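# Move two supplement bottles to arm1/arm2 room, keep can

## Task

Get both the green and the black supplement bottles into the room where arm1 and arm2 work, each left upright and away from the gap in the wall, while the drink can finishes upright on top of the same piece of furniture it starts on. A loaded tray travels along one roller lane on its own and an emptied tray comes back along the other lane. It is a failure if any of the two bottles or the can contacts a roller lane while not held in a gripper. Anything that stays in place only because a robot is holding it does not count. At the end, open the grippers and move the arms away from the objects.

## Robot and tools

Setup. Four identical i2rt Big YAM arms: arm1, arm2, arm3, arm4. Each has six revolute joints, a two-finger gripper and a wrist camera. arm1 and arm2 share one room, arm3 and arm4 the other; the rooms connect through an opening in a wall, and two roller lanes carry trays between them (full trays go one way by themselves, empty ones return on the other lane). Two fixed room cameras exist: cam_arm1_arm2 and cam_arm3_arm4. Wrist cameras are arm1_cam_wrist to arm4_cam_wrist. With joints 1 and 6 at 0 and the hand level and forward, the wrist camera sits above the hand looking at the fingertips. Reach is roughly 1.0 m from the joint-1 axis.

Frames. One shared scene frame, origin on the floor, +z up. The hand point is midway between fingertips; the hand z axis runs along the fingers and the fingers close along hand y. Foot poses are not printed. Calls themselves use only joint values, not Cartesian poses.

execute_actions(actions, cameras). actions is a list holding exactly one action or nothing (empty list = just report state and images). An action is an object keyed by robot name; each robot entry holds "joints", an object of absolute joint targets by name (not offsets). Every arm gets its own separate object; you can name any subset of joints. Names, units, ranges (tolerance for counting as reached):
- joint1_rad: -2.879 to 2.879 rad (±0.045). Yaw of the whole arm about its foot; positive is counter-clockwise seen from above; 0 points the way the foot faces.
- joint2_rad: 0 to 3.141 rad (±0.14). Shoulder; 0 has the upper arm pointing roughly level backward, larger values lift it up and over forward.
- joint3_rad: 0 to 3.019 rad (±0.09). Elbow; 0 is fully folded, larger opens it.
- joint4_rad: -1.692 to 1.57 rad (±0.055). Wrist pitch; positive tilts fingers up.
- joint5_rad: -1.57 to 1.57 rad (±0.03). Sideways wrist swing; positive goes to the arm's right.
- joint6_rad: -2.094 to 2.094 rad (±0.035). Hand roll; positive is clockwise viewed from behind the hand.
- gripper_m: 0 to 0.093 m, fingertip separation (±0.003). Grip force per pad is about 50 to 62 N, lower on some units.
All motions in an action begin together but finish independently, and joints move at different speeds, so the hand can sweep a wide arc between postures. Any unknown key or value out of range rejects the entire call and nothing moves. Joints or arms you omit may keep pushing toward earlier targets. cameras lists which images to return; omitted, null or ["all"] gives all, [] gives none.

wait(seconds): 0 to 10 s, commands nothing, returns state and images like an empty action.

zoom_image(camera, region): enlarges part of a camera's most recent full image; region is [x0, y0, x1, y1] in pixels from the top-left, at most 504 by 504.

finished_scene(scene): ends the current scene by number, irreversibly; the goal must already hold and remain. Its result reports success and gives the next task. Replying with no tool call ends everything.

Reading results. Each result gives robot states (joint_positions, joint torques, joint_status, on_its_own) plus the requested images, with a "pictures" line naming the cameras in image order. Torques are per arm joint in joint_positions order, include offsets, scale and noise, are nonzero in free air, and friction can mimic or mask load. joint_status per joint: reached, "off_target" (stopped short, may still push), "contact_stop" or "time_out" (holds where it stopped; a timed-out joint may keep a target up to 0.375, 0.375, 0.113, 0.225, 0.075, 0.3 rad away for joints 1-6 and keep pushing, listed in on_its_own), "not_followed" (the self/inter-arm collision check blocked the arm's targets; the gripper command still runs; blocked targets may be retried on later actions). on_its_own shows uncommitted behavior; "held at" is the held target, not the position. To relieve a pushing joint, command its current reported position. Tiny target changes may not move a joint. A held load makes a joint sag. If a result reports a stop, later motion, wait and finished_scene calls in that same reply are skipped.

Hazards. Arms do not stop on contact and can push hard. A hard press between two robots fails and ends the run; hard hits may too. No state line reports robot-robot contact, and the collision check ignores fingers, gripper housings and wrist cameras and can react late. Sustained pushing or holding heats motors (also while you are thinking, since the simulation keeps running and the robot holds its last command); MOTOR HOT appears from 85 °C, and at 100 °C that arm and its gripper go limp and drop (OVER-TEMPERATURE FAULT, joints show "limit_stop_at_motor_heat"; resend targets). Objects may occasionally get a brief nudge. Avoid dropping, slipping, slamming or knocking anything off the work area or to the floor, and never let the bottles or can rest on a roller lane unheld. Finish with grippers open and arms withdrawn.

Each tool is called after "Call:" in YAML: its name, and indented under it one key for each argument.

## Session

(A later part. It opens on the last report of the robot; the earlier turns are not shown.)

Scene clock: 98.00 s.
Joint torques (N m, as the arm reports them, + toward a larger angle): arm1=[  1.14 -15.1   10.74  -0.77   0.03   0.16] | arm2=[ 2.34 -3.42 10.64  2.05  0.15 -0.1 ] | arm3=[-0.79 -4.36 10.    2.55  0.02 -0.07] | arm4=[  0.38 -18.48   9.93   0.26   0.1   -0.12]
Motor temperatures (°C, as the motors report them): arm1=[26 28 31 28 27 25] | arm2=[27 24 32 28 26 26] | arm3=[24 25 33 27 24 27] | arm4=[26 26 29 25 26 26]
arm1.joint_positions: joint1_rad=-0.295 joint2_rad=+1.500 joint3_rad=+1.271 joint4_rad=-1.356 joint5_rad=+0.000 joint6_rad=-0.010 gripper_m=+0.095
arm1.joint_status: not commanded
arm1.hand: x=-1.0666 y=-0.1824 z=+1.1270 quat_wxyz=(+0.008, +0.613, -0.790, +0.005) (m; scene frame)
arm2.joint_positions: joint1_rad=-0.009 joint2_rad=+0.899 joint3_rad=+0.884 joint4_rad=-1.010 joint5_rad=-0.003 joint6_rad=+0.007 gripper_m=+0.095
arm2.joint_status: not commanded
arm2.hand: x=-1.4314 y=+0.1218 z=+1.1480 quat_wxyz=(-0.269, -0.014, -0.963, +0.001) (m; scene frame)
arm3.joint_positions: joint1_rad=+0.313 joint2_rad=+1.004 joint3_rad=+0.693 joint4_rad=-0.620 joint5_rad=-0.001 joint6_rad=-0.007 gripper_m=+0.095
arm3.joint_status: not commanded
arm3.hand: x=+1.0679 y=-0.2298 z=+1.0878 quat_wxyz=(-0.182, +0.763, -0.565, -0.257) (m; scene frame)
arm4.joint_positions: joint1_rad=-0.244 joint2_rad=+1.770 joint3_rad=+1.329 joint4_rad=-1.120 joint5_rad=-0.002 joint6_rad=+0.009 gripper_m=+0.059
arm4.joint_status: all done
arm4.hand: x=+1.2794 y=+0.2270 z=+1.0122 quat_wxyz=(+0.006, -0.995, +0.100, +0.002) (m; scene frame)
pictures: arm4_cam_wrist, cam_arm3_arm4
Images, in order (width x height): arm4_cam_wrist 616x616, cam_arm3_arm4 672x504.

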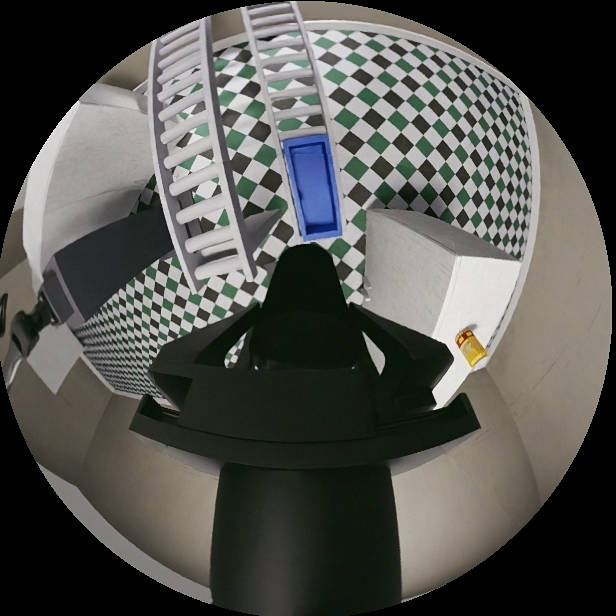

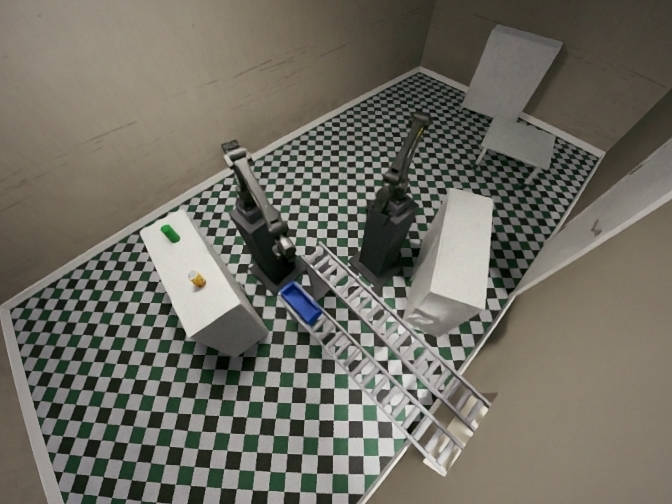

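Call:
execute_actions:
  actions:
    - {"arm4":{"joints":{"joint1_rad":-0.235,"joint2_rad":2.41,"joint3_rad":1.89,"joint4_rad":-0.99}}}
  cameras: ["arm4_cam_wrist","cam_arm3_arm4","arm3_cam_wrist"]

Scene clock: 106.93 s.
Joint torques (N m, as the arm reports them, + toward a larger angle): arm1=[  1.33 -15.15  10.84  -0.77   0.04   0.18] | arm2=[ 2.49 -3.36 10.62  2.12  0.19 -0.12] | arm3=[-0.12 -4.66  9.82  2.55 -0.02  0.01] | arm4=[  1.46 -27.76  10.66   0.7    0.1   -0.12]
Motor temperatures (°C, as the motors report them): arm1=[26 28 32 28 27 25] | arm2=[27 24 32 28 26 26] | arm3=[24 25 33 27 24 27] | arm4=[26 26 29 25 26 26]
arm1.joint_positions: joint1_rad=-0.295 joint2_rad=+1.500 joint3_rad=+1.271 joint4_rad=-1.356 joint5_rad=+0.000 joint6_rad=-0.010 gripper_m=+0.095
arm1.joint_status: not commanded
arm1.hand: x=-1.0666 y=-0.1824 z=+1.1270 quat_wxyz=(+0.008, +0.613, -0.790, +0.005) (m; scene frame)
arm2.joint_positions: joint1_rad=-0.009 joint2_rad=+0.899 joint3_rad=+0.884 joint4_rad=-1.010 joint5_rad=-0.003 joint6_rad=+0.007 gripper_m=+0.095
arm2.joint_status: not commanded
arm2.hand: x=-1.4314 y=+0.1218 z=+1.1480 quat_wxyz=(-0.269, -0.014, -0.963, +0.001) (m; scene frame)
arm3.joint_positions: joint1_rad=+0.313 joint2_rad=+1.004 joint3_rad=+0.693 joint4_rad=-0.620 joint5_rad=-0.001 joint6_rad=-0.007 gripper_m=+0.095
arm3.joint_status: not commanded
arm3.hand: x=+1.0679 y=-0.2298 z=+1.0878 quat_wxyz=(-0.182, +0.763, -0.565, -0.257) (m; scene frame)
arm4.joint_positions: joint1_rad=-0.244 joint2_rad=+2.443 joint3_rad=+1.838 joint4_rad=-0.992 joint5_rad=-0.002 joint6_rad=+0.009 gripper_m=+0.059
arm4.joint_status: all done
arm4.hand: x=+1.1316 y=+0.2589 z=+0.7911 quat_wxyz=(+0.004, -0.995, +0.101, -0.016) (m; scene frame)
pictures: arm3_cam_wrist, arm4_cam_wrist, cam_arm3_arm4
Images, in order (width x height): arm3_cam_wrist 616x616, arm4_cam_wrist 616x616, cam_arm3_arm4 672x504.

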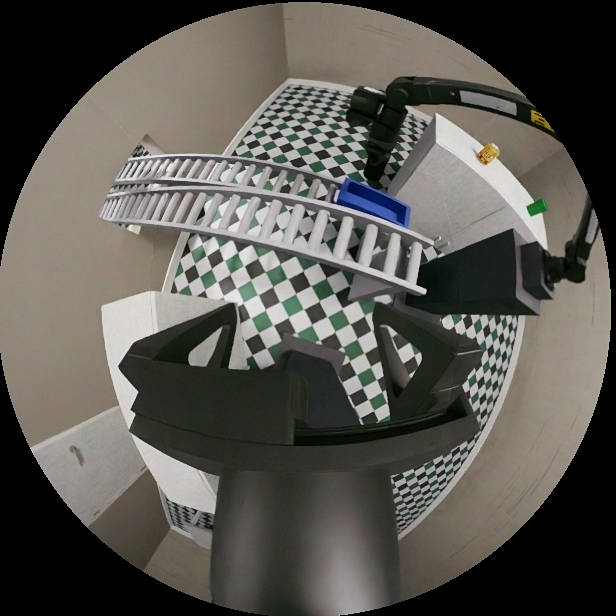

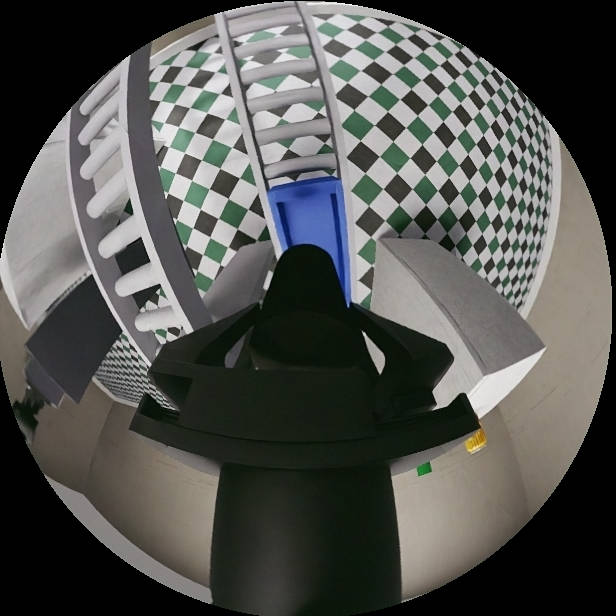

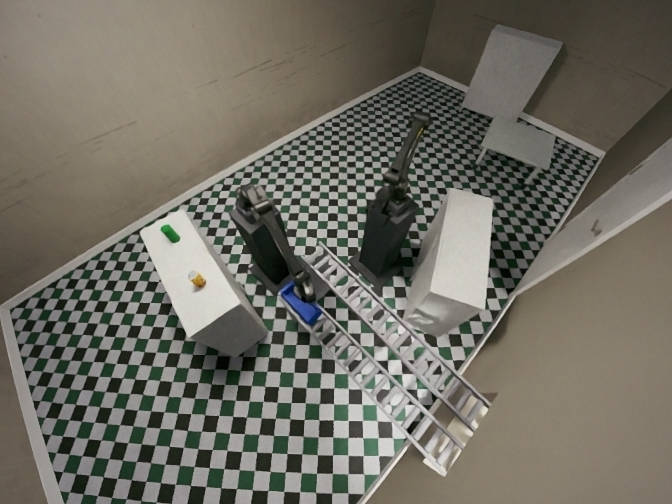

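Call:
execute_actions:
  actions:
    - {"arm4":{"joints":{"joint1_rad":-0.26,"joint2_rad":2.64,"joint3_rad":1.95,"joint4_rad":-0.80}}}
  cameras: ["arm4_cam_wrist","arm3_cam_wrist"]

Call:
zoom_image:
  camera: "arm3_cam_wrist"
  region: [300, 80, 460, 260]

Scene clock: 113.57 s.
Joint torques (N m, as the arm reports them, + toward a larger angle): arm1=[  1.28 -15.12  10.75  -0.71   0.01   0.17] | arm2=[ 1.97 -3.2  10.79  2.04  0.14 -0.11] | arm3=[-0.8  -4.25  9.84  2.65  0.04 -0.02] | arm4=[ -0.56 -28.36   8.34   1.08   0.1   -0.12]
Motor temperatures (°C, as the motors report them): arm1=[26 28 32 28 27 25] | arm2=[27 24 32 28 26 26] | arm3=[24 25 33 27 24 27] | arm4=[26 27 30 25 26 26]
arm1.joint_positions: joint1_rad=-0.295 joint2_rad=+1.500 joint3_rad=+1.271 joint4_rad=-1.356 joint5_rad=+0.000 joint6_rad=-0.010 gripper_m=+0.095
arm1.joint_status: not commanded
arm1.hand: x=-1.0666 y=-0.1824 z=+1.1270 quat_wxyz=(+0.008, +0.613, -0.790, +0.005) (m; scene frame)
arm2.joint_positions: joint1_rad=-0.009 joint2_rad=+0.899 joint3_rad=+0.884 joint4_rad=-1.010 joint5_rad=-0.003 joint6_rad=+0.007 gripper_m=+0.095
arm2.joint_status: not commanded
arm2.hand: x=-1.4314 y=+0.1218 z=+1.1480 quat_wxyz=(-0.269, -0.014, -0.963, +0.001) (m; scene frame)
arm3.joint_positions: joint1_rad=+0.313 joint2_rad=+1.004 joint3_rad=+0.693 joint4_rad=-0.620 joint5_rad=-0.001 joint6_rad=-0.007 gripper_m=+0.095
arm3.joint_status: not commanded
arm3.hand: x=+1.0679 y=-0.2298 z=+1.0878 quat_wxyz=(-0.182, +0.763, -0.565, -0.257) (m; scene frame)
arm4.joint_positions: joint1_rad=-0.247 joint2_rad=+2.676 joint3_rad=+1.922 joint4_rad=-0.811 joint5_rad=-0.002 joint6_rad=+0.009 gripper_m=+0.059
arm4.joint_status: all done
arm4.hand: x=+1.1257 y=+0.2633 z=+0.6645 quat_wxyz=(+0.006, -0.995, +0.102, +0.000) (m; scene frame)
pictures: arm3_cam_wrist, arm4_cam_wrist
Images, in order (width x height): arm3_cam_wrist 616x616, arm4_cam_wrist 616x616.

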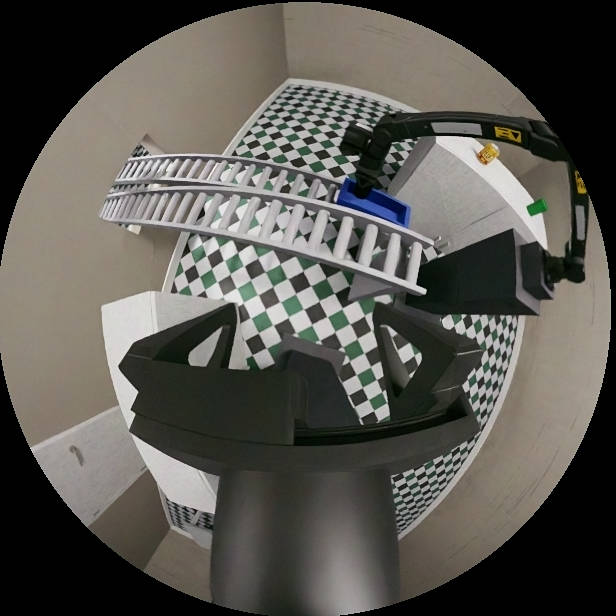

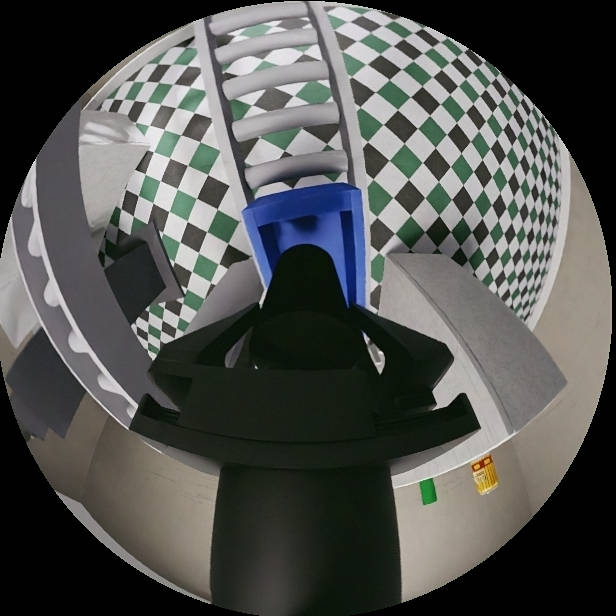

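Region (300, 80, 460, 260) of arm3_cam_wrist's 616x616 image, scaled by 2.800, with more detail than that image has.

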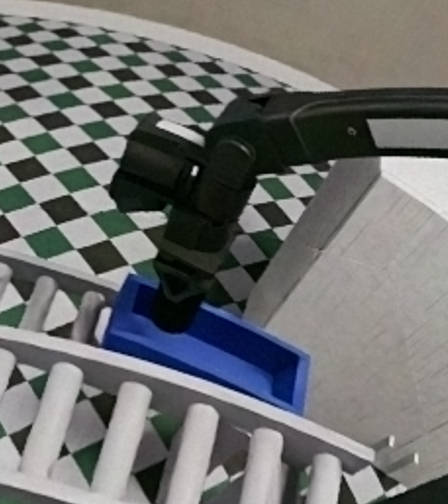

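Call:
execute_actions:
  actions:
    - {"arm4":{"joints":{"joint2_rad":2.76,"joint3_rad":2.10,"joint4_rad":-0.81}}}
  cameras: ["arm4_cam_wrist","arm3_cam_wrist"]

Call:
zoom_image:
  camera: "arm3_cam_wrist"
  region: [300, 80, 460, 260]

Scene clock: 123.70 s.
Joint torques (N m, as the arm reports them, + toward a larger angle): arm1=[  1.28 -15.38  10.77  -0.7    0.02   0.15] | arm2=[ 2.42 -3.11 10.62  2.01  0.16 -0.13] | arm3=[-1.19 -4.93 10.03  2.77  0.   -0.08] | arm4=[ -0.54 -26.08   9.81   0.84   0.15  -0.12]
Motor temperatures (°C, as the motors report them): arm1=[26 29 32 28 27 25] | arm2=[27 24 32 28 26 26] | arm3=[24 25 33 27 24 27] | arm4=[26 28 29 25 26 26]
arm1.joint_positions: joint1_rad=-0.295 joint2_rad=+1.500 joint3_rad=+1.271 joint4_rad=-1.356 joint5_rad=+0.000 joint6_rad=-0.010 gripper_m=+0.095
arm1.joint_status: not commanded
arm1.hand: x=-1.0666 y=-0.1824 z=+1.1270 quat_wxyz=(+0.008, +0.613, -0.790, +0.005) (m; scene frame)
arm2.joint_positions: joint1_rad=-0.009 joint2_rad=+0.899 joint3_rad=+0.884 joint4_rad=-1.010 joint5_rad=-0.003 joint6_rad=+0.007 gripper_m=+0.095
arm2.joint_status: not commanded
arm2.hand: x=-1.4314 y=+0.1218 z=+1.1480 quat_wxyz=(-0.269, -0.014, -0.963, +0.001) (m; scene frame)
arm3.joint_positions: joint1_rad=+0.313 joint2_rad=+1.004 joint3_rad=+0.693 joint4_rad=-0.620 joint5_rad=-0.001 joint6_rad=-0.007 gripper_m=+0.095
arm3.joint_status: not commanded
arm3.hand: x=+1.0679 y=-0.2298 z=+1.0878 quat_wxyz=(-0.182, +0.763, -0.565, -0.257) (m; scene frame)
arm4.joint_positions: joint1_rad=-0.247 joint2_rad=+2.758 joint3_rad=+2.056 joint4_rad=-0.813 joint5_rad=-0.003 joint6_rad=+0.008 gripper_m=+0.059
arm4.joint_status: all done
arm4.hand: x=+1.0935 y=+0.2704 z=+0.6492 quat_wxyz=(+0.008, -0.994, +0.102, +0.025) (m; scene frame)
pictures: arm3_cam_wrist, arm4_cam_wrist
Images, in order (width x height): arm3_cam_wrist 616x616, arm4_cam_wrist 616x616.

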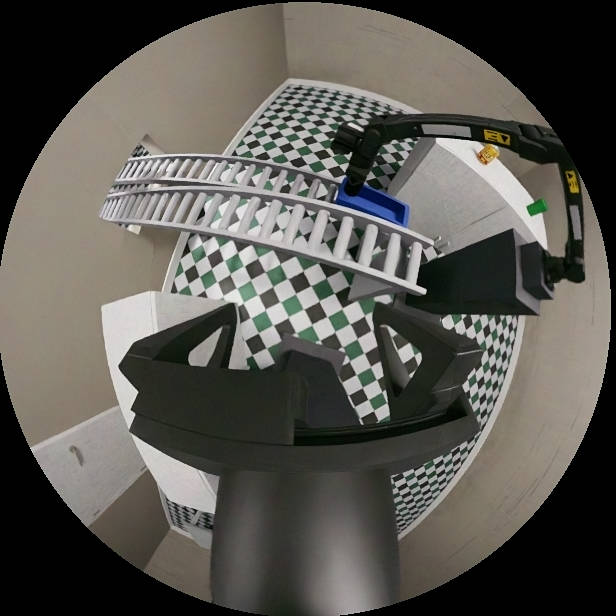

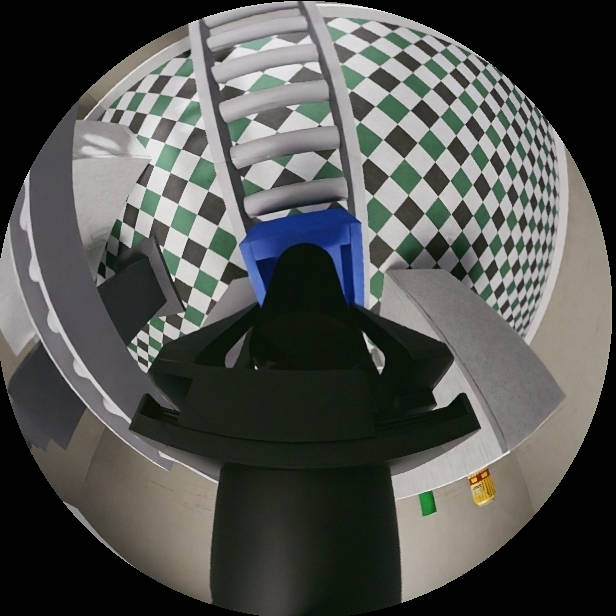

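Region (300, 80, 460, 260) of arm3_cam_wrist's 616x616 image, scaled by 2.800, with more detail than that image has.

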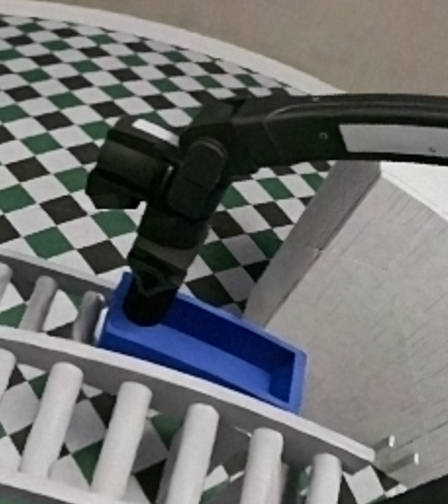

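Call:
execute_actions:
  actions:
    - {"arm4":{"joints":{"joint2_rad":2.66,"joint3_rad":1.97,"joint4_rad":-0.83}}}
  cameras: []

Call:
execute_actions:
  actions:
    - {"arm4":{"joints":{"joint2_rad":2.73,"joint4_rad":-0.76}}}
  cameras: ["arm4_cam_wrist","arm3_cam_wrist"]

Call:
zoom_image:
  camera: "arm3_cam_wrist"
  region: [300, 80, 460, 260]

Scene clock: 128.90 s.
Joint torques (N m, as the arm reports them, + toward a larger angle): arm1=[  1.51 -15.41  10.74  -0.71   0.03   0.17] | arm2=[ 2.62 -3.68 10.63  2.14  0.16 -0.12] | arm3=[-0.04 -4.54 10.03  2.74  0.03 -0.08] | arm4=[ -0.55 -29.81   6.9    0.39   0.11  -0.12]
Motor temperatures (°C, as the motors report them): arm1=[26 29 32 28 27 25] | arm2=[27 24 32 28 26 26] | arm3=[24 25 33 27 24 27] | arm4=[26 28 29 25 26 26]
arm1.joint_positions: joint1_rad=-0.295 joint2_rad=+1.500 joint3_rad=+1.271 joint4_rad=-1.356 joint5_rad=+0.000 joint6_rad=-0.010 gripper_m=+0.095
arm1.joint_status: not commanded
arm1.hand: x=-1.0666 y=-0.1824 z=+1.1270 quat_wxyz=(+0.008, +0.613, -0.790, +0.005) (m; scene frame)
arm2.joint_positions: joint1_rad=-0.009 joint2_rad=+0.899 joint3_rad=+0.884 joint4_rad=-1.010 joint5_rad=-0.003 joint6_rad=+0.007 gripper_m=+0.095
arm2.joint_status: not commanded
arm2.hand: x=-1.4314 y=+0.1218 z=+1.1480 quat_wxyz=(-0.269, -0.014, -0.963, +0.001) (m; scene frame)
arm3.joint_positions: joint1_rad=+0.313 joint2_rad=+1.004 joint3_rad=+0.693 joint4_rad=-0.620 joint5_rad=-0.001 joint6_rad=-0.007 gripper_m=+0.095
arm3.joint_status: not commanded
arm3.hand: x=+1.0679 y=-0.2298 z=+1.0878 quat_wxyz=(-0.182, +0.763, -0.565, -0.257) (m; scene frame)
arm4.joint_positions: joint1_rad=-0.247 joint2_rad=+2.706 joint3_rad=+1.963 joint4_rad=-0.823 joint5_rad=-0.002 joint6_rad=+0.008 gripper_m=+0.059
arm4.joint_status: all done
arm4.hand: x=+1.1202 y=+0.2651 z=+0.6568 quat_wxyz=(+0.006, -0.995, +0.102, +0.000) (m; scene frame)
pictures: none
No camera images: the call's "cameras" was empty. Leave "cameras" out to get every camera's image.

Scene clock: 129.80 s.
Joint torques (N m, as the arm reports them, + toward a larger angle): arm1=[  1.34 -15.03  10.77  -0.65   0.01   0.15] | arm2=[ 2.4  -3.2  10.71  2.1   0.15 -0.11] | arm3=[-0.71 -4.51 10.08  2.59 -0.03 -0.08] | arm4=[ -0.61 -27.3    6.62   1.08   0.1   -0.12]
Motor temperatures (°C, as the motors report them): arm1=[26 29 32 28 27 25] | arm2=[27 24 32 28 26 26] | arm3=[24 25 33 27 24 27] | arm4=[26 28 29 25 26 26]
arm1.joint_positions: joint1_rad=-0.295 joint2_rad=+1.500 joint3_rad=+1.271 joint4_rad=-1.356 joint5_rad=+0.000 joint6_rad=-0.010 gripper_m=+0.095
arm1.joint_status: not commanded
arm1.hand: x=-1.0666 y=-0.1824 z=+1.1270 quat_wxyz=(+0.008, +0.613, -0.790, +0.005) (m; scene frame)
arm2.joint_positions: joint1_rad=-0.009 joint2_rad=+0.899 joint3_rad=+0.884 joint4_rad=-1.010 joint5_rad=-0.003 joint6_rad=+0.007 gripper_m=+0.095
arm2.joint_status: not commanded
arm2.hand: x=-1.4314 y=+0.1218 z=+1.1480 quat_wxyz=(-0.269, -0.014, -0.963, +0.001) (m; scene frame)
arm3.joint_positions: joint1_rad=+0.313 joint2_rad=+1.004 joint3_rad=+0.693 joint4_rad=-0.620 joint5_rad=-0.001 joint6_rad=-0.007 gripper_m=+0.095
arm3.joint_status: not commanded
arm3.hand: x=+1.0679 y=-0.2298 z=+1.0878 quat_wxyz=(-0.182, +0.763, -0.565, -0.257) (m; scene frame)
arm4.joint_positions: joint1_rad=-0.247 joint2_rad=+2.752 joint3_rad=+1.963 joint4_rad=-0.772 joint5_rad=-0.002 joint6_rad=+0.008 gripper_m=+0.059
arm4.joint_status: all done
arm4.hand: x=+1.1271 y=+0.2641 z=+0.6269 quat_wxyz=(+0.006, -0.995, +0.102, +0.002) (m; scene frame)
pictures: arm3_cam_wrist, arm4_cam_wrist
Images, in order (width x height): arm3_cam_wrist 616x616, arm4_cam_wrist 616x616.

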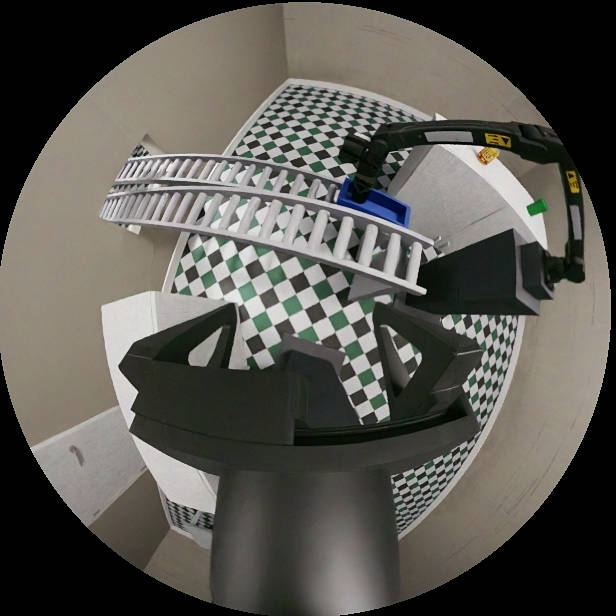

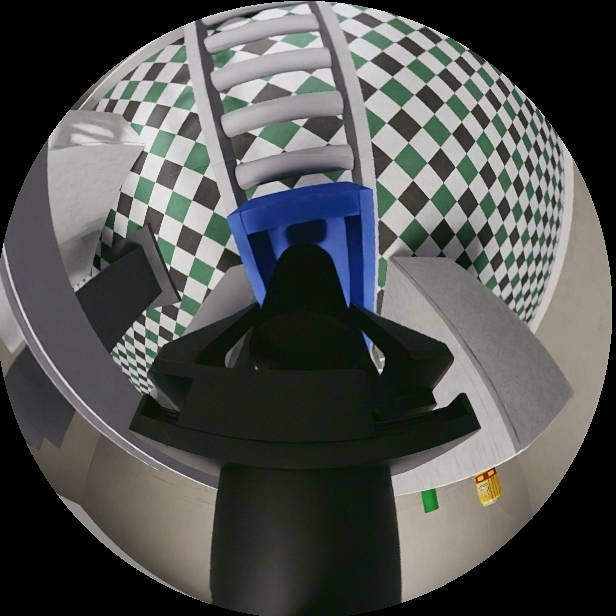

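Region (300, 80, 460, 260) of arm3_cam_wrist's 616x616 image, scaled by 2.800, with more detail than that image has.

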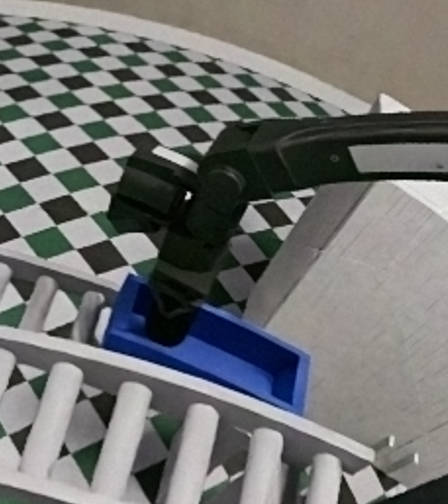

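Call:
execute_actions:
  actions:
    - {"arm4":{"joints":{"joint2_rad":2.79,"joint3_rad":2.04,"joint4_rad":-0.76}}}
  cameras: ["arm4_cam_wrist"]

Scene clock: 133.33 s.
Joint torques (N m, as the arm reports them, + toward a larger angle): arm1=[  1.21 -15.52  10.8   -0.71   0.02   0.15] | arm2=[ 2.33 -3.59 10.79  2.05  0.16 -0.15] | arm3=[-0.87 -4.43  9.91  2.57  0.07 -0.05] | arm4=[ -0.64 -27.35   9.2    0.98   0.1   -0.12]
Motor temperatures (°C, as the motors report them): arm1=[26 29 32 28 27 25] | arm2=[27 24 32 28 26 26] | arm3=[24 25 33 27 24 27] | arm4=[26 28 29 25 26 26]
arm1.joint_positions: joint1_rad=-0.295 joint2_rad=+1.500 joint3_rad=+1.271 joint4_rad=-1.356 joint5_rad=+0.000 joint6_rad=-0.010 gripper_m=+0.095
arm1.joint_status: not commanded
arm1.hand: x=-1.0666 y=-0.1824 z=+1.1270 quat_wxyz=(+0.008, +0.613, -0.790, +0.005) (m; scene frame)
arm2.joint_positions: joint1_rad=-0.009 joint2_rad=+0.899 joint3_rad=+0.884 joint4_rad=-1.010 joint5_rad=-0.003 joint6_rad=+0.007 gripper_m=+0.095
arm2.joint_status: not commanded
arm2.hand: x=-1.4314 y=+0.1218 z=+1.1480 quat_wxyz=(-0.269, -0.014, -0.963, +0.001) (m; scene frame)
arm3.joint_positions: joint1_rad=+0.313 joint2_rad=+1.004 joint3_rad=+0.693 joint4_rad=-0.620 joint5_rad=-0.001 joint6_rad=-0.007 gripper_m=+0.095
arm3.joint_status: not commanded
arm3.hand: x=+1.0679 y=-0.2298 z=+1.0878 quat_wxyz=(-0.182, +0.763, -0.565, -0.257) (m; scene frame)
arm4.joint_positions: joint1_rad=-0.247 joint2_rad=+2.813 joint3_rad=+1.993 joint4_rad=-0.769 joint5_rad=-0.002 joint6_rad=+0.008 gripper_m=+0.059
arm4.joint_status: all done
arm4.hand: x=+1.1382 y=+0.2623 z=+0.5957 quat_wxyz=(+0.005, -0.995, +0.102, -0.012) (m; scene frame)
pictures: arm4_cam_wrist
Images, in order (width x height): arm4_cam_wrist 616x616.

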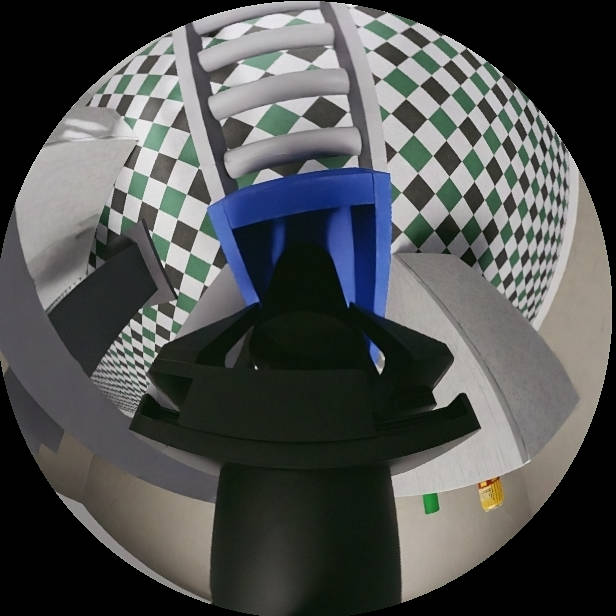

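Call:
execute_actions:
  actions:
    - {"arm4":{"joints":{"joint1_rad":-0.28,"joint2_rad":2.85,"joint3_rad":2.12,"joint4_rad":-0.74}}}
  cameras: ["arm4_cam_wrist"]

Scene clock: 137.17 s.
Joint torques (N m, as the arm reports them, + toward a larger angle): arm1=[  1.52 -15.15  10.79  -0.75   0.03   0.16] | arm2=[ 2.53 -2.62 10.84  2.06  0.17 -0.1 ] | arm3=[-0.38 -4.41  9.77  2.6  -0.01 -0.05] | arm4=[  0.09 -26.89   9.61   1.06   0.1   -0.12]
Motor temperatures (°C, as the motors report them): arm1=[26 29 32 28 27 25] | arm2=[27 24 32 28 26 26] | arm3=[24 25 34 27 24 27] | arm4=[26 28 29 25 26 26]
arm1.joint_positions: joint1_rad=-0.295 joint2_rad=+1.500 joint3_rad=+1.271 joint4_rad=-1.356 joint5_rad=+0.000 joint6_rad=-0.010 gripper_m=+0.095
arm1.joint_status: not commanded
arm1.hand: x=-1.0666 y=-0.1824 z=+1.1270 quat_wxyz=(+0.008, +0.613, -0.790, +0.005) (m; scene frame)
arm2.joint_positions: joint1_rad=-0.009 joint2_rad=+0.899 joint3_rad=+0.884 joint4_rad=-1.010 joint5_rad=-0.003 joint6_rad=+0.007 gripper_m=+0.095
arm2.joint_status: not commanded
arm2.hand: x=-1.4314 y=+0.1218 z=+1.1480 quat_wxyz=(-0.269, -0.014, -0.963, +0.001) (m; scene frame)
arm3.joint_positions: joint1_rad=+0.313 joint2_rad=+1.004 joint3_rad=+0.693 joint4_rad=-0.620 joint5_rad=-0.001 joint6_rad=-0.007 gripper_m=+0.095
arm3.joint_status: not commanded
arm3.hand: x=+1.0679 y=-0.2298 z=+1.0878 quat_wxyz=(-0.182, +0.763, -0.565, -0.257) (m; scene frame)
arm4.joint_positions: joint1_rad=-0.275 joint2_rad=+2.862 joint3_rad=+2.072 joint4_rad=-0.749 joint5_rad=-0.002 joint6_rad=+0.008 gripper_m=+0.059
arm4.joint_status: all done
arm4.hand: x=+1.1200 y=+0.2849 z=+0.5850 quat_wxyz=(+0.007, -0.993, +0.115, +0.013) (m; scene frame)
pictures: arm4_cam_wrist
Images, in order (width x height): arm4_cam_wrist 616x616.

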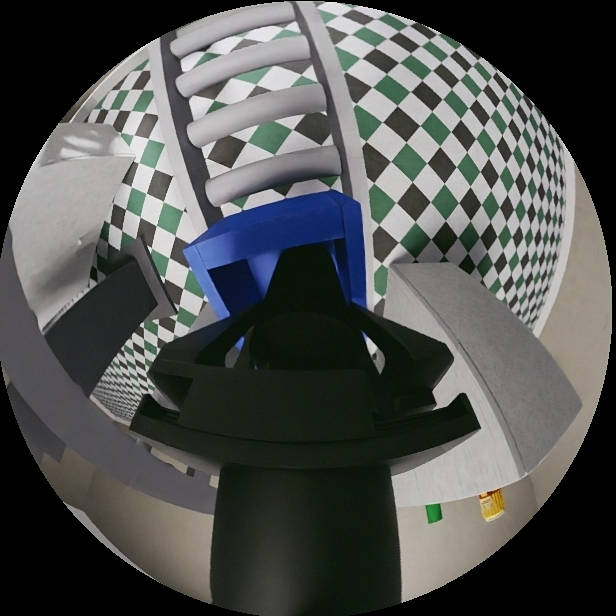

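Call:
execute_actions:
  actions:
    - {"arm4":{"joints":{"joint1_rad":-0.245,"joint2_rad":2.86}}}
  cameras: ["arm4_cam_wrist","arm3_cam_wrist"]

Call:
zoom_image:
  camera: "arm3_cam_wrist"
  region: [310, 130, 430, 240]

Scene clock: 139.93 s.
Joint torques (N m, as the arm reports them, + toward a larger angle): arm1=[  1.43 -15.16  10.83  -0.74   0.03   0.17] | arm2=[ 2.21 -4.14 10.63  2.19  0.15 -0.12] | arm3=[-0.5  -4.36  9.86  2.68  0.03 -0.07] | arm4=[  1.18 -26.85   9.57   1.02   0.1   -0.12]
Motor temperatures (°C, as the motors report them): arm1=[26 29 32 28 27 25] | arm2=[27 24 32 28 26 26] | arm3=[24 25 34 27 24 27] | arm4=[26 28 29 25 26 26]
arm1.joint_positions: joint1_rad=-0.295 joint2_rad=+1.500 joint3_rad=+1.271 joint4_rad=-1.356 joint5_rad=+0.000 joint6_rad=-0.010 gripper_m=+0.095
arm1.joint_status: not commanded
arm1.hand: x=-1.0666 y=-0.1824 z=+1.1270 quat_wxyz=(+0.008, +0.613, -0.790, +0.005) (m; scene frame)
arm2.joint_positions: joint1_rad=-0.009 joint2_rad=+0.899 joint3_rad=+0.884 joint4_rad=-1.010 joint5_rad=-0.003 joint6_rad=+0.007 gripper_m=+0.095
arm2.joint_status: not commanded
arm2.hand: x=-1.4314 y=+0.1218 z=+1.1480 quat_wxyz=(-0.269, -0.014, -0.963, +0.001) (m; scene frame)
arm3.joint_positions: joint1_rad=+0.313 joint2_rad=+1.004 joint3_rad=+0.693 joint4_rad=-0.620 joint5_rad=-0.001 joint6_rad=-0.007 gripper_m=+0.095
arm3.joint_status: not commanded
arm3.hand: x=+1.0679 y=-0.2298 z=+1.0878 quat_wxyz=(-0.182, +0.763, -0.565, -0.257) (m; scene frame)
arm4.joint_positions: joint1_rad=-0.251 joint2_rad=+2.871 joint3_rad=+2.072 joint4_rad=-0.749 joint5_rad=-0.002 joint6_rad=+0.008 gripper_m=+0.059
arm4.joint_status: all done
arm4.hand: x=+1.1212 y=+0.2684 z=+0.5786 quat_wxyz=(+0.007, -0.995, +0.103, +0.008) (m; scene frame)
pictures: arm3_cam_wrist, arm4_cam_wrist
Images, in order (width x height): arm3_cam_wrist 616x616, arm4_cam_wrist 616x616.

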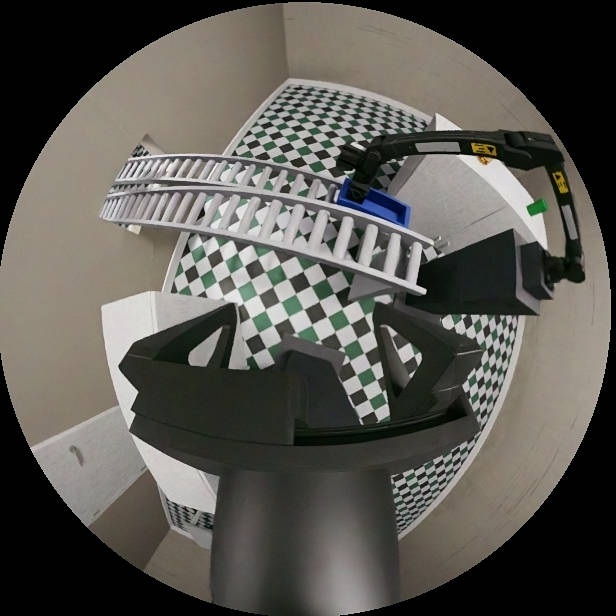

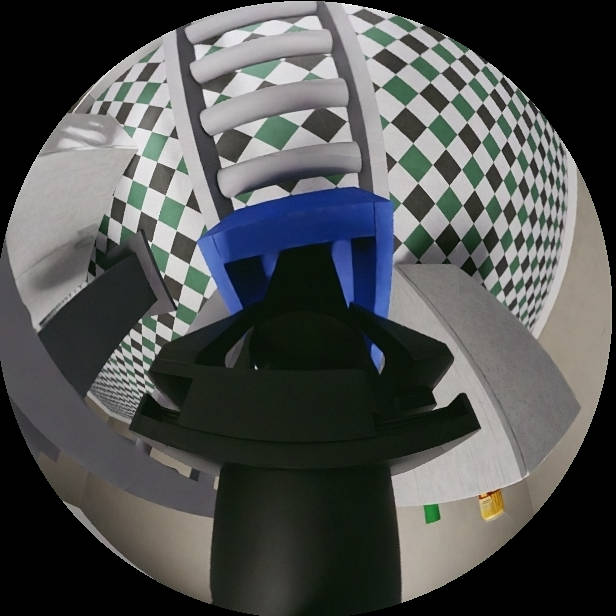

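Region (310, 130, 430, 240) of arm3_cam_wrist's 616x616 image, scaled by 4.200, with more detail than that image has; it fills the top 462 rows of this view, and the rest is white.

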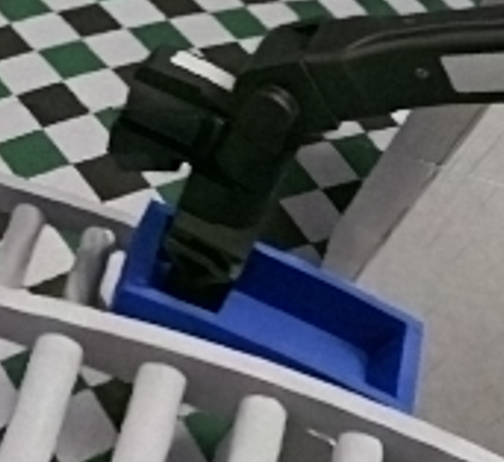

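Call:
execute_actions:
  actions:
    - {"arm4":{"joints":{"joint2_rad":2.89,"joint4_rad":-0.715}}}
  cameras: ["arm4_cam_wrist"]

Scene clock: 143.63 s.
Joint torques (N m, as the arm reports them, + toward a larger angle): arm1=[  1.13 -15.16  10.82  -0.75   0.03   0.17] | arm2=[ 2.39 -3.26 10.7   2.12  0.17 -0.12] | arm3=[-0.5  -4.4  10.06  2.64  0.05 -0.05] | arm4=[  1.24 -25.9    8.86   1.12   0.09  -0.11]
Motor temperatures (°C, as the motors report them): arm1=[26 29 32 28 27 25] | arm2=[27 24 32 28 26 26] | arm3=[24 25 34 27 24 27] | arm4=[26 28 29 25 26 26]
arm1.joint_positions: joint1_rad=-0.295 joint2_rad=+1.500 joint3_rad=+1.271 joint4_rad=-1.356 joint5_rad=+0.000 joint6_rad=-0.010 gripper_m=+0.095
arm1.joint_status: not commanded
arm1.hand: x=-1.0666 y=-0.1824 z=+1.1270 quat_wxyz=(+0.008, +0.613, -0.790, +0.005) (m; scene frame)
arm2.joint_positions: joint1_rad=-0.009 joint2_rad=+0.899 joint3_rad=+0.884 joint4_rad=-1.010 joint5_rad=-0.003 joint6_rad=+0.007 gripper_m=+0.095
arm2.joint_status: not commanded
arm2.hand: x=-1.4314 y=+0.1218 z=+1.1480 quat_wxyz=(-0.269, -0.014, -0.963, +0.001) (m; scene frame)
arm3.joint_positions: joint1_rad=+0.313 joint2_rad=+1.004 joint3_rad=+0.693 joint4_rad=-0.620 joint5_rad=-0.001 joint6_rad=-0.007 gripper_m=+0.095
arm3.joint_status: not commanded
arm3.hand: x=+1.0679 y=-0.2298 z=+1.0878 quat_wxyz=(-0.182, +0.763, -0.565, -0.257) (m; scene frame)
arm4.joint_positions: joint1_rad=-0.251 joint2_rad=+2.893 joint3_rad=+2.080 joint4_rad=-0.724 joint5_rad=-0.002 joint6_rad=+0.008 gripper_m=+0.059
arm4.joint_status: all done
arm4.hand: x=+1.1213 y=+0.2685 z=+0.5669 quat_wxyz=(+0.007, -0.995, +0.103, +0.014) (m; scene frame)
pictures: arm4_cam_wrist
Images, in order (width x height): arm4_cam_wrist 616x616.

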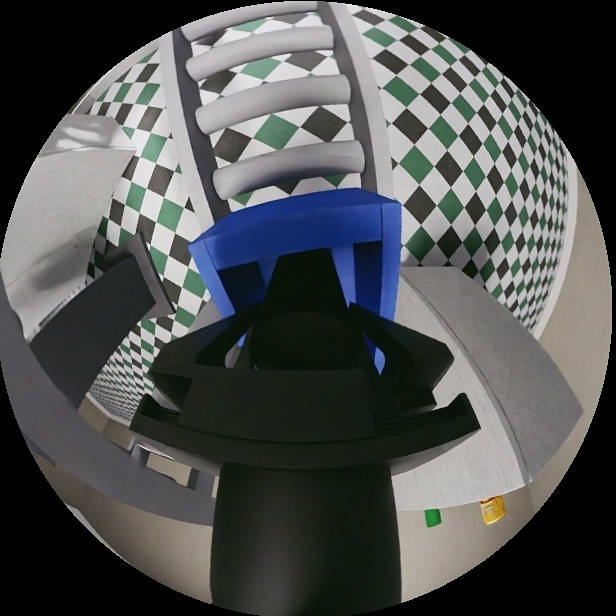

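Call:
execute_actions:
  actions:
    - {"arm4":{"joints":{"gripper_m":0.076}}}
  cameras: []

Call:
execute_actions:
  actions:
    - {"arm4":{"joints":{"joint2_rad":2.64,"joint3_rad":1.95,"joint4_rad":-0.82}}}
  cameras: ["arm4_cam_wrist"]

Call:
execute_actions:
  actions:
    - {"arm4":{"joints":{"joint2_rad":1.85,"joint3_rad":1.52,"joint4_rad":-1.14,"gripper_m":0.093}}}
  cameras: ["arm4_cam_wrist"]

Call:
execute_actions:
  actions:
    - {"arm4":{"joints":{"joint1_rad":-2.09,"joint2_rad":1.9}}}
  cameras: ["arm4_cam_wrist"]

Scene clock: 153.73 s.
Joint torques (N m, as the arm reports them, + toward a larger angle): arm1=[  1.57 -15.37  10.87  -0.8    0.01   0.16] | arm2=[ 2.29 -3.01 10.75  2.08  0.11 -0.11] | arm3=[-0.99 -4.2   9.73  2.66  0.02  0.  ] | arm4=[  0.61 -26.02   8.9    1.09   0.06  -0.11]
Motor temperatures (°C, as the motors report them): arm1=[26 29 32 28 27 25] | arm2=[27 24 32 28 26 26] | arm3=[24 25 34 27 24 27] | arm4=[26 28 29 25 26 26]
arm1.joint_positions: joint1_rad=-0.295 joint2_rad=+1.500 joint3_rad=+1.271 joint4_rad=-1.356 joint5_rad=+0.000 joint6_rad=-0.010 gripper_m=+0.095
arm1.joint_status: not commanded
arm1.hand: x=-1.0666 y=-0.1824 z=+1.1270 quat_wxyz=(+0.008, +0.613, -0.790, +0.005) (m; scene frame)
arm2.joint_positions: joint1_rad=-0.009 joint2_rad=+0.899 joint3_rad=+0.884 joint4_rad=-1.010 joint5_rad=-0.003 joint6_rad=+0.007 gripper_m=+0.095
arm2.joint_status: not commanded
arm2.hand: x=-1.4314 y=+0.1218 z=+1.1480 quat_wxyz=(-0.269, -0.014, -0.963, +0.001) (m; scene frame)
arm3.joint_positions: joint1_rad=+0.313 joint2_rad=+1.004 joint3_rad=+0.693 joint4_rad=-0.620 joint5_rad=-0.001 joint6_rad=-0.007 gripper_m=+0.095
arm3.joint_status: not commanded
arm3.hand: x=+1.0679 y=-0.2298 z=+1.0878 quat_wxyz=(-0.182, +0.763, -0.565, -0.257) (m; scene frame)
arm4.joint_positions: joint1_rad=-0.251 joint2_rad=+2.893 joint3_rad=+2.080 joint4_rad=-0.724 joint5_rad=-0.001 joint6_rad=+0.008 gripper_m=+0.076
arm4.joint_status: all done
arm4.hand: x=+1.1214 y=+0.2686 z=+0.5669 quat_wxyz=(+0.007, -0.995, +0.103, +0.014) (m; scene frame)
pictures: none
No camera images: the call's "cameras" was empty. Leave "cameras" out to get every camera's image.

Scene clock: 155.20 s.
Joint torques (N m, as the arm reports them, + toward a larger angle): arm1=[  1.41 -15.02  10.78  -0.73   0.01   0.17] | arm2=[ 3.02 -2.79 10.59  2.09  0.19 -0.12] | arm3=[-1.36 -4.49  9.82  2.68  0.04  0.  ] | arm4=[  1.12 -26.17   7.6    0.54   0.06  -0.12]
Motor temperatures (°C, as the motors report them): arm1=[26 29 32 28 27 25] | arm2=[27 24 33 28 26 26] | arm3=[24 25 34 27 24 27] | arm4=[26 28 29 25 26 26]
arm1.joint_positions: joint1_rad=-0.295 joint2_rad=+1.500 joint3_rad=+1.271 joint4_rad=-1.356 joint5_rad=+0.000 joint6_rad=-0.010 gripper_m=+0.095
arm1.joint_status: not commanded
arm1.hand: x=-1.0666 y=-0.1824 z=+1.1270 quat_wxyz=(+0.008, +0.613, -0.790, +0.005) (m; scene frame)
arm2.joint_positions: joint1_rad=-0.009 joint2_rad=+0.899 joint3_rad=+0.884 joint4_rad=-1.010 joint5_rad=-0.003 joint6_rad=+0.007 gripper_m=+0.095
arm2.joint_status: not commanded
arm2.hand: x=-1.4314 y=+0.1218 z=+1.1480 quat_wxyz=(-0.269, -0.014, -0.963, +0.001) (m; scene frame)
arm3.joint_positions: joint1_rad=+0.313 joint2_rad=+1.004 joint3_rad=+0.693 joint4_rad=-0.620 joint5_rad=-0.001 joint6_rad=-0.007 gripper_m=+0.095
arm3.joint_status: not commanded
arm3.hand: x=+1.0679 y=-0.2298 z=+1.0878 quat_wxyz=(-0.182, +0.763, -0.565, -0.257) (m; scene frame)
arm4.joint_positions: joint1_rad=-0.251 joint2_rad=+2.645 joint3_rad=+1.937 joint4_rad=-0.816 joint5_rad=-0.001 joint6_rad=+0.008 gripper_m=+0.076
arm4.joint_status: all done
arm4.hand: x=+1.1081 y=+0.2695 z=+0.6893 quat_wxyz=(+0.008, -0.994, +0.103, +0.021) (m; scene frame)
pictures: arm4_cam_wrist
Images, in order (width x height): arm4_cam_wrist 616x616.

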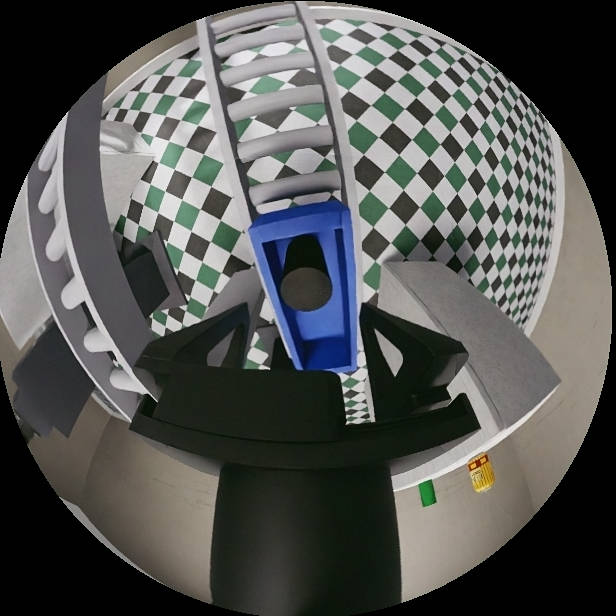

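Scene clock: 157.00 s.
Joint torques (N m, as the arm reports them, + toward a larger angle): arm1=[  1.54 -15.35  10.83  -0.71   0.02   0.16] | arm2=[ 1.93 -3.81 10.64  2.1   0.16 -0.12] | arm3=[-1.1  -4.74  9.88  2.59 -0.03 -0.09] | arm4=[  1.23 -20.2    8.84   0.39   0.06  -0.12]
Motor temperatures (°C, as the motors report them): arm1=[26 29 32 28 27 25] | arm2=[27 24 33 28 26 26] | arm3=[24 25 34 27 24 27] | arm4=[26 28 29 25 26 26]
arm1.joint_positions: joint1_rad=-0.295 joint2_rad=+1.500 joint3_rad=+1.271 joint4_rad=-1.356 joint5_rad=+0.000 joint6_rad=-0.010 gripper_m=+0.095
arm1.joint_status: not commanded
arm1.hand: x=-1.0666 y=-0.1824 z=+1.1270 quat_wxyz=(+0.008, +0.613, -0.790, +0.005) (m; scene frame)
arm2.joint_positions: joint1_rad=-0.009 joint2_rad=+0.899 joint3_rad=+0.884 joint4_rad=-1.010 joint5_rad=-0.003 joint6_rad=+0.007 gripper_m=+0.095
arm2.joint_status: not commanded
arm2.hand: x=-1.4314 y=+0.1218 z=+1.1480 quat_wxyz=(-0.269, -0.014, -0.963, +0.001) (m; scene frame)
arm3.joint_positions: joint1_rad=+0.313 joint2_rad=+1.004 joint3_rad=+0.693 joint4_rad=-0.620 joint5_rad=-0.001 joint6_rad=-0.007 gripper_m=+0.095
arm3.joint_status: not commanded
arm3.hand: x=+1.0679 y=-0.2298 z=+1.0878 quat_wxyz=(-0.182, +0.763, -0.565, -0.257) (m; scene frame)
arm4.joint_positions: joint1_rad=-0.251 joint2_rad=+1.864 joint3_rad=+1.510 joint4_rad=-1.130 joint5_rad=-0.001 joint6_rad=+0.008 gripper_m=+0.093
arm4.joint_status: all done
arm4.hand: x=+1.2164 y=+0.2430 z=+1.0289 quat_wxyz=(+0.010, -0.994, +0.103, +0.040) (m; scene frame)
pictures: arm4_cam_wrist
Images, in order (width x height): arm4_cam_wrist 616x616.

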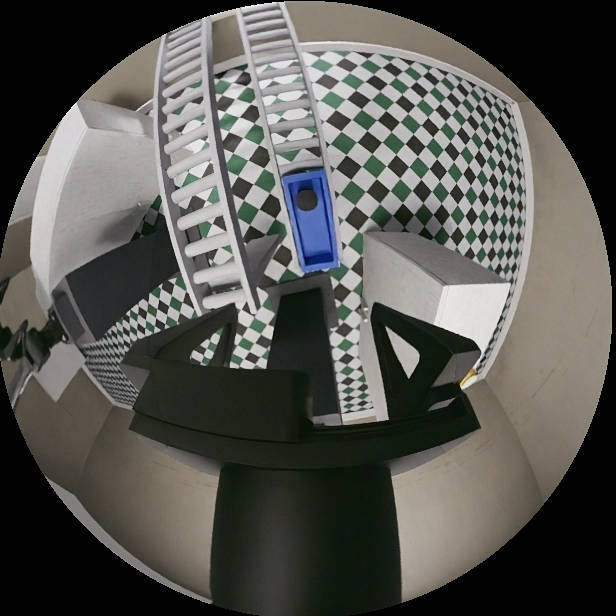

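Scene clock: 159.00 s.
Joint torques (N m, as the arm reports them, + toward a larger angle): arm1=[  1.28 -15.38  10.82  -0.7    0.01   0.16] | arm2=[ 1.94 -2.79 10.69  2.11  0.13 -0.15] | arm3=[-0.51 -4.75  9.9   2.68  0.01 -0.01] | arm4=[  2.07 -19.89   8.72   0.38  -0.04  -0.12]
Motor temperatures (°C, as the motors report them): arm1=[26 29 32 28 27 25] | arm2=[27 24 33 28 26 26] | arm3=[24 25 34 27 24 27] | arm4=[26 28 29 25 26 26]
arm1.joint_positions: joint1_rad=-0.295 joint2_rad=+1.500 joint3_rad=+1.271 joint4_rad=-1.356 joint5_rad=+0.000 joint6_rad=-0.010 gripper_m=+0.095
arm1.joint_status: not commanded
arm1.hand: x=-1.0666 y=-0.1824 z=+1.1270 quat_wxyz=(+0.008, +0.613, -0.790, +0.005) (m; scene frame)
arm2.joint_positions: joint1_rad=-0.009 joint2_rad=+0.899 joint3_rad=+0.884 joint4_rad=-1.010 joint5_rad=-0.003 joint6_rad=+0.007 gripper_m=+0.095
arm2.joint_status: not commanded
arm2.hand: x=-1.4314 y=+0.1218 z=+1.1480 quat_wxyz=(-0.269, -0.014, -0.963, +0.001) (m; scene frame)
arm3.joint_positions: joint1_rad=+0.313 joint2_rad=+1.004 joint3_rad=+0.693 joint4_rad=-0.620 joint5_rad=-0.001 joint6_rad=-0.007 gripper_m=+0.095
arm3.joint_status: not commanded
arm3.hand: x=+1.0679 y=-0.2298 z=+1.0878 quat_wxyz=(-0.182, +0.763, -0.565, -0.257) (m; scene frame)
arm4.joint_positions: joint1_rad=-2.101 joint2_rad=+1.911 joint3_rad=+1.510 joint4_rad=-1.130 joint5_rad=+0.001 joint6_rad=+0.008 gripper_m=+0.093
arm4.joint_status: all done
arm4.hand: x=+2.0456 y=+0.6382 z=+1.0141 quat_wxyz=(+0.024, -0.516, +0.856, +0.014) (m; scene frame)
pictures: arm4_cam_wrist
Images, in order (width x height): arm4_cam_wrist 616x616.

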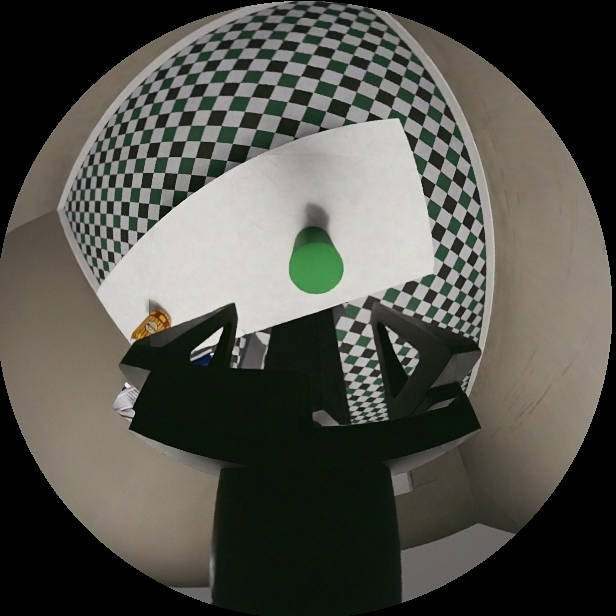

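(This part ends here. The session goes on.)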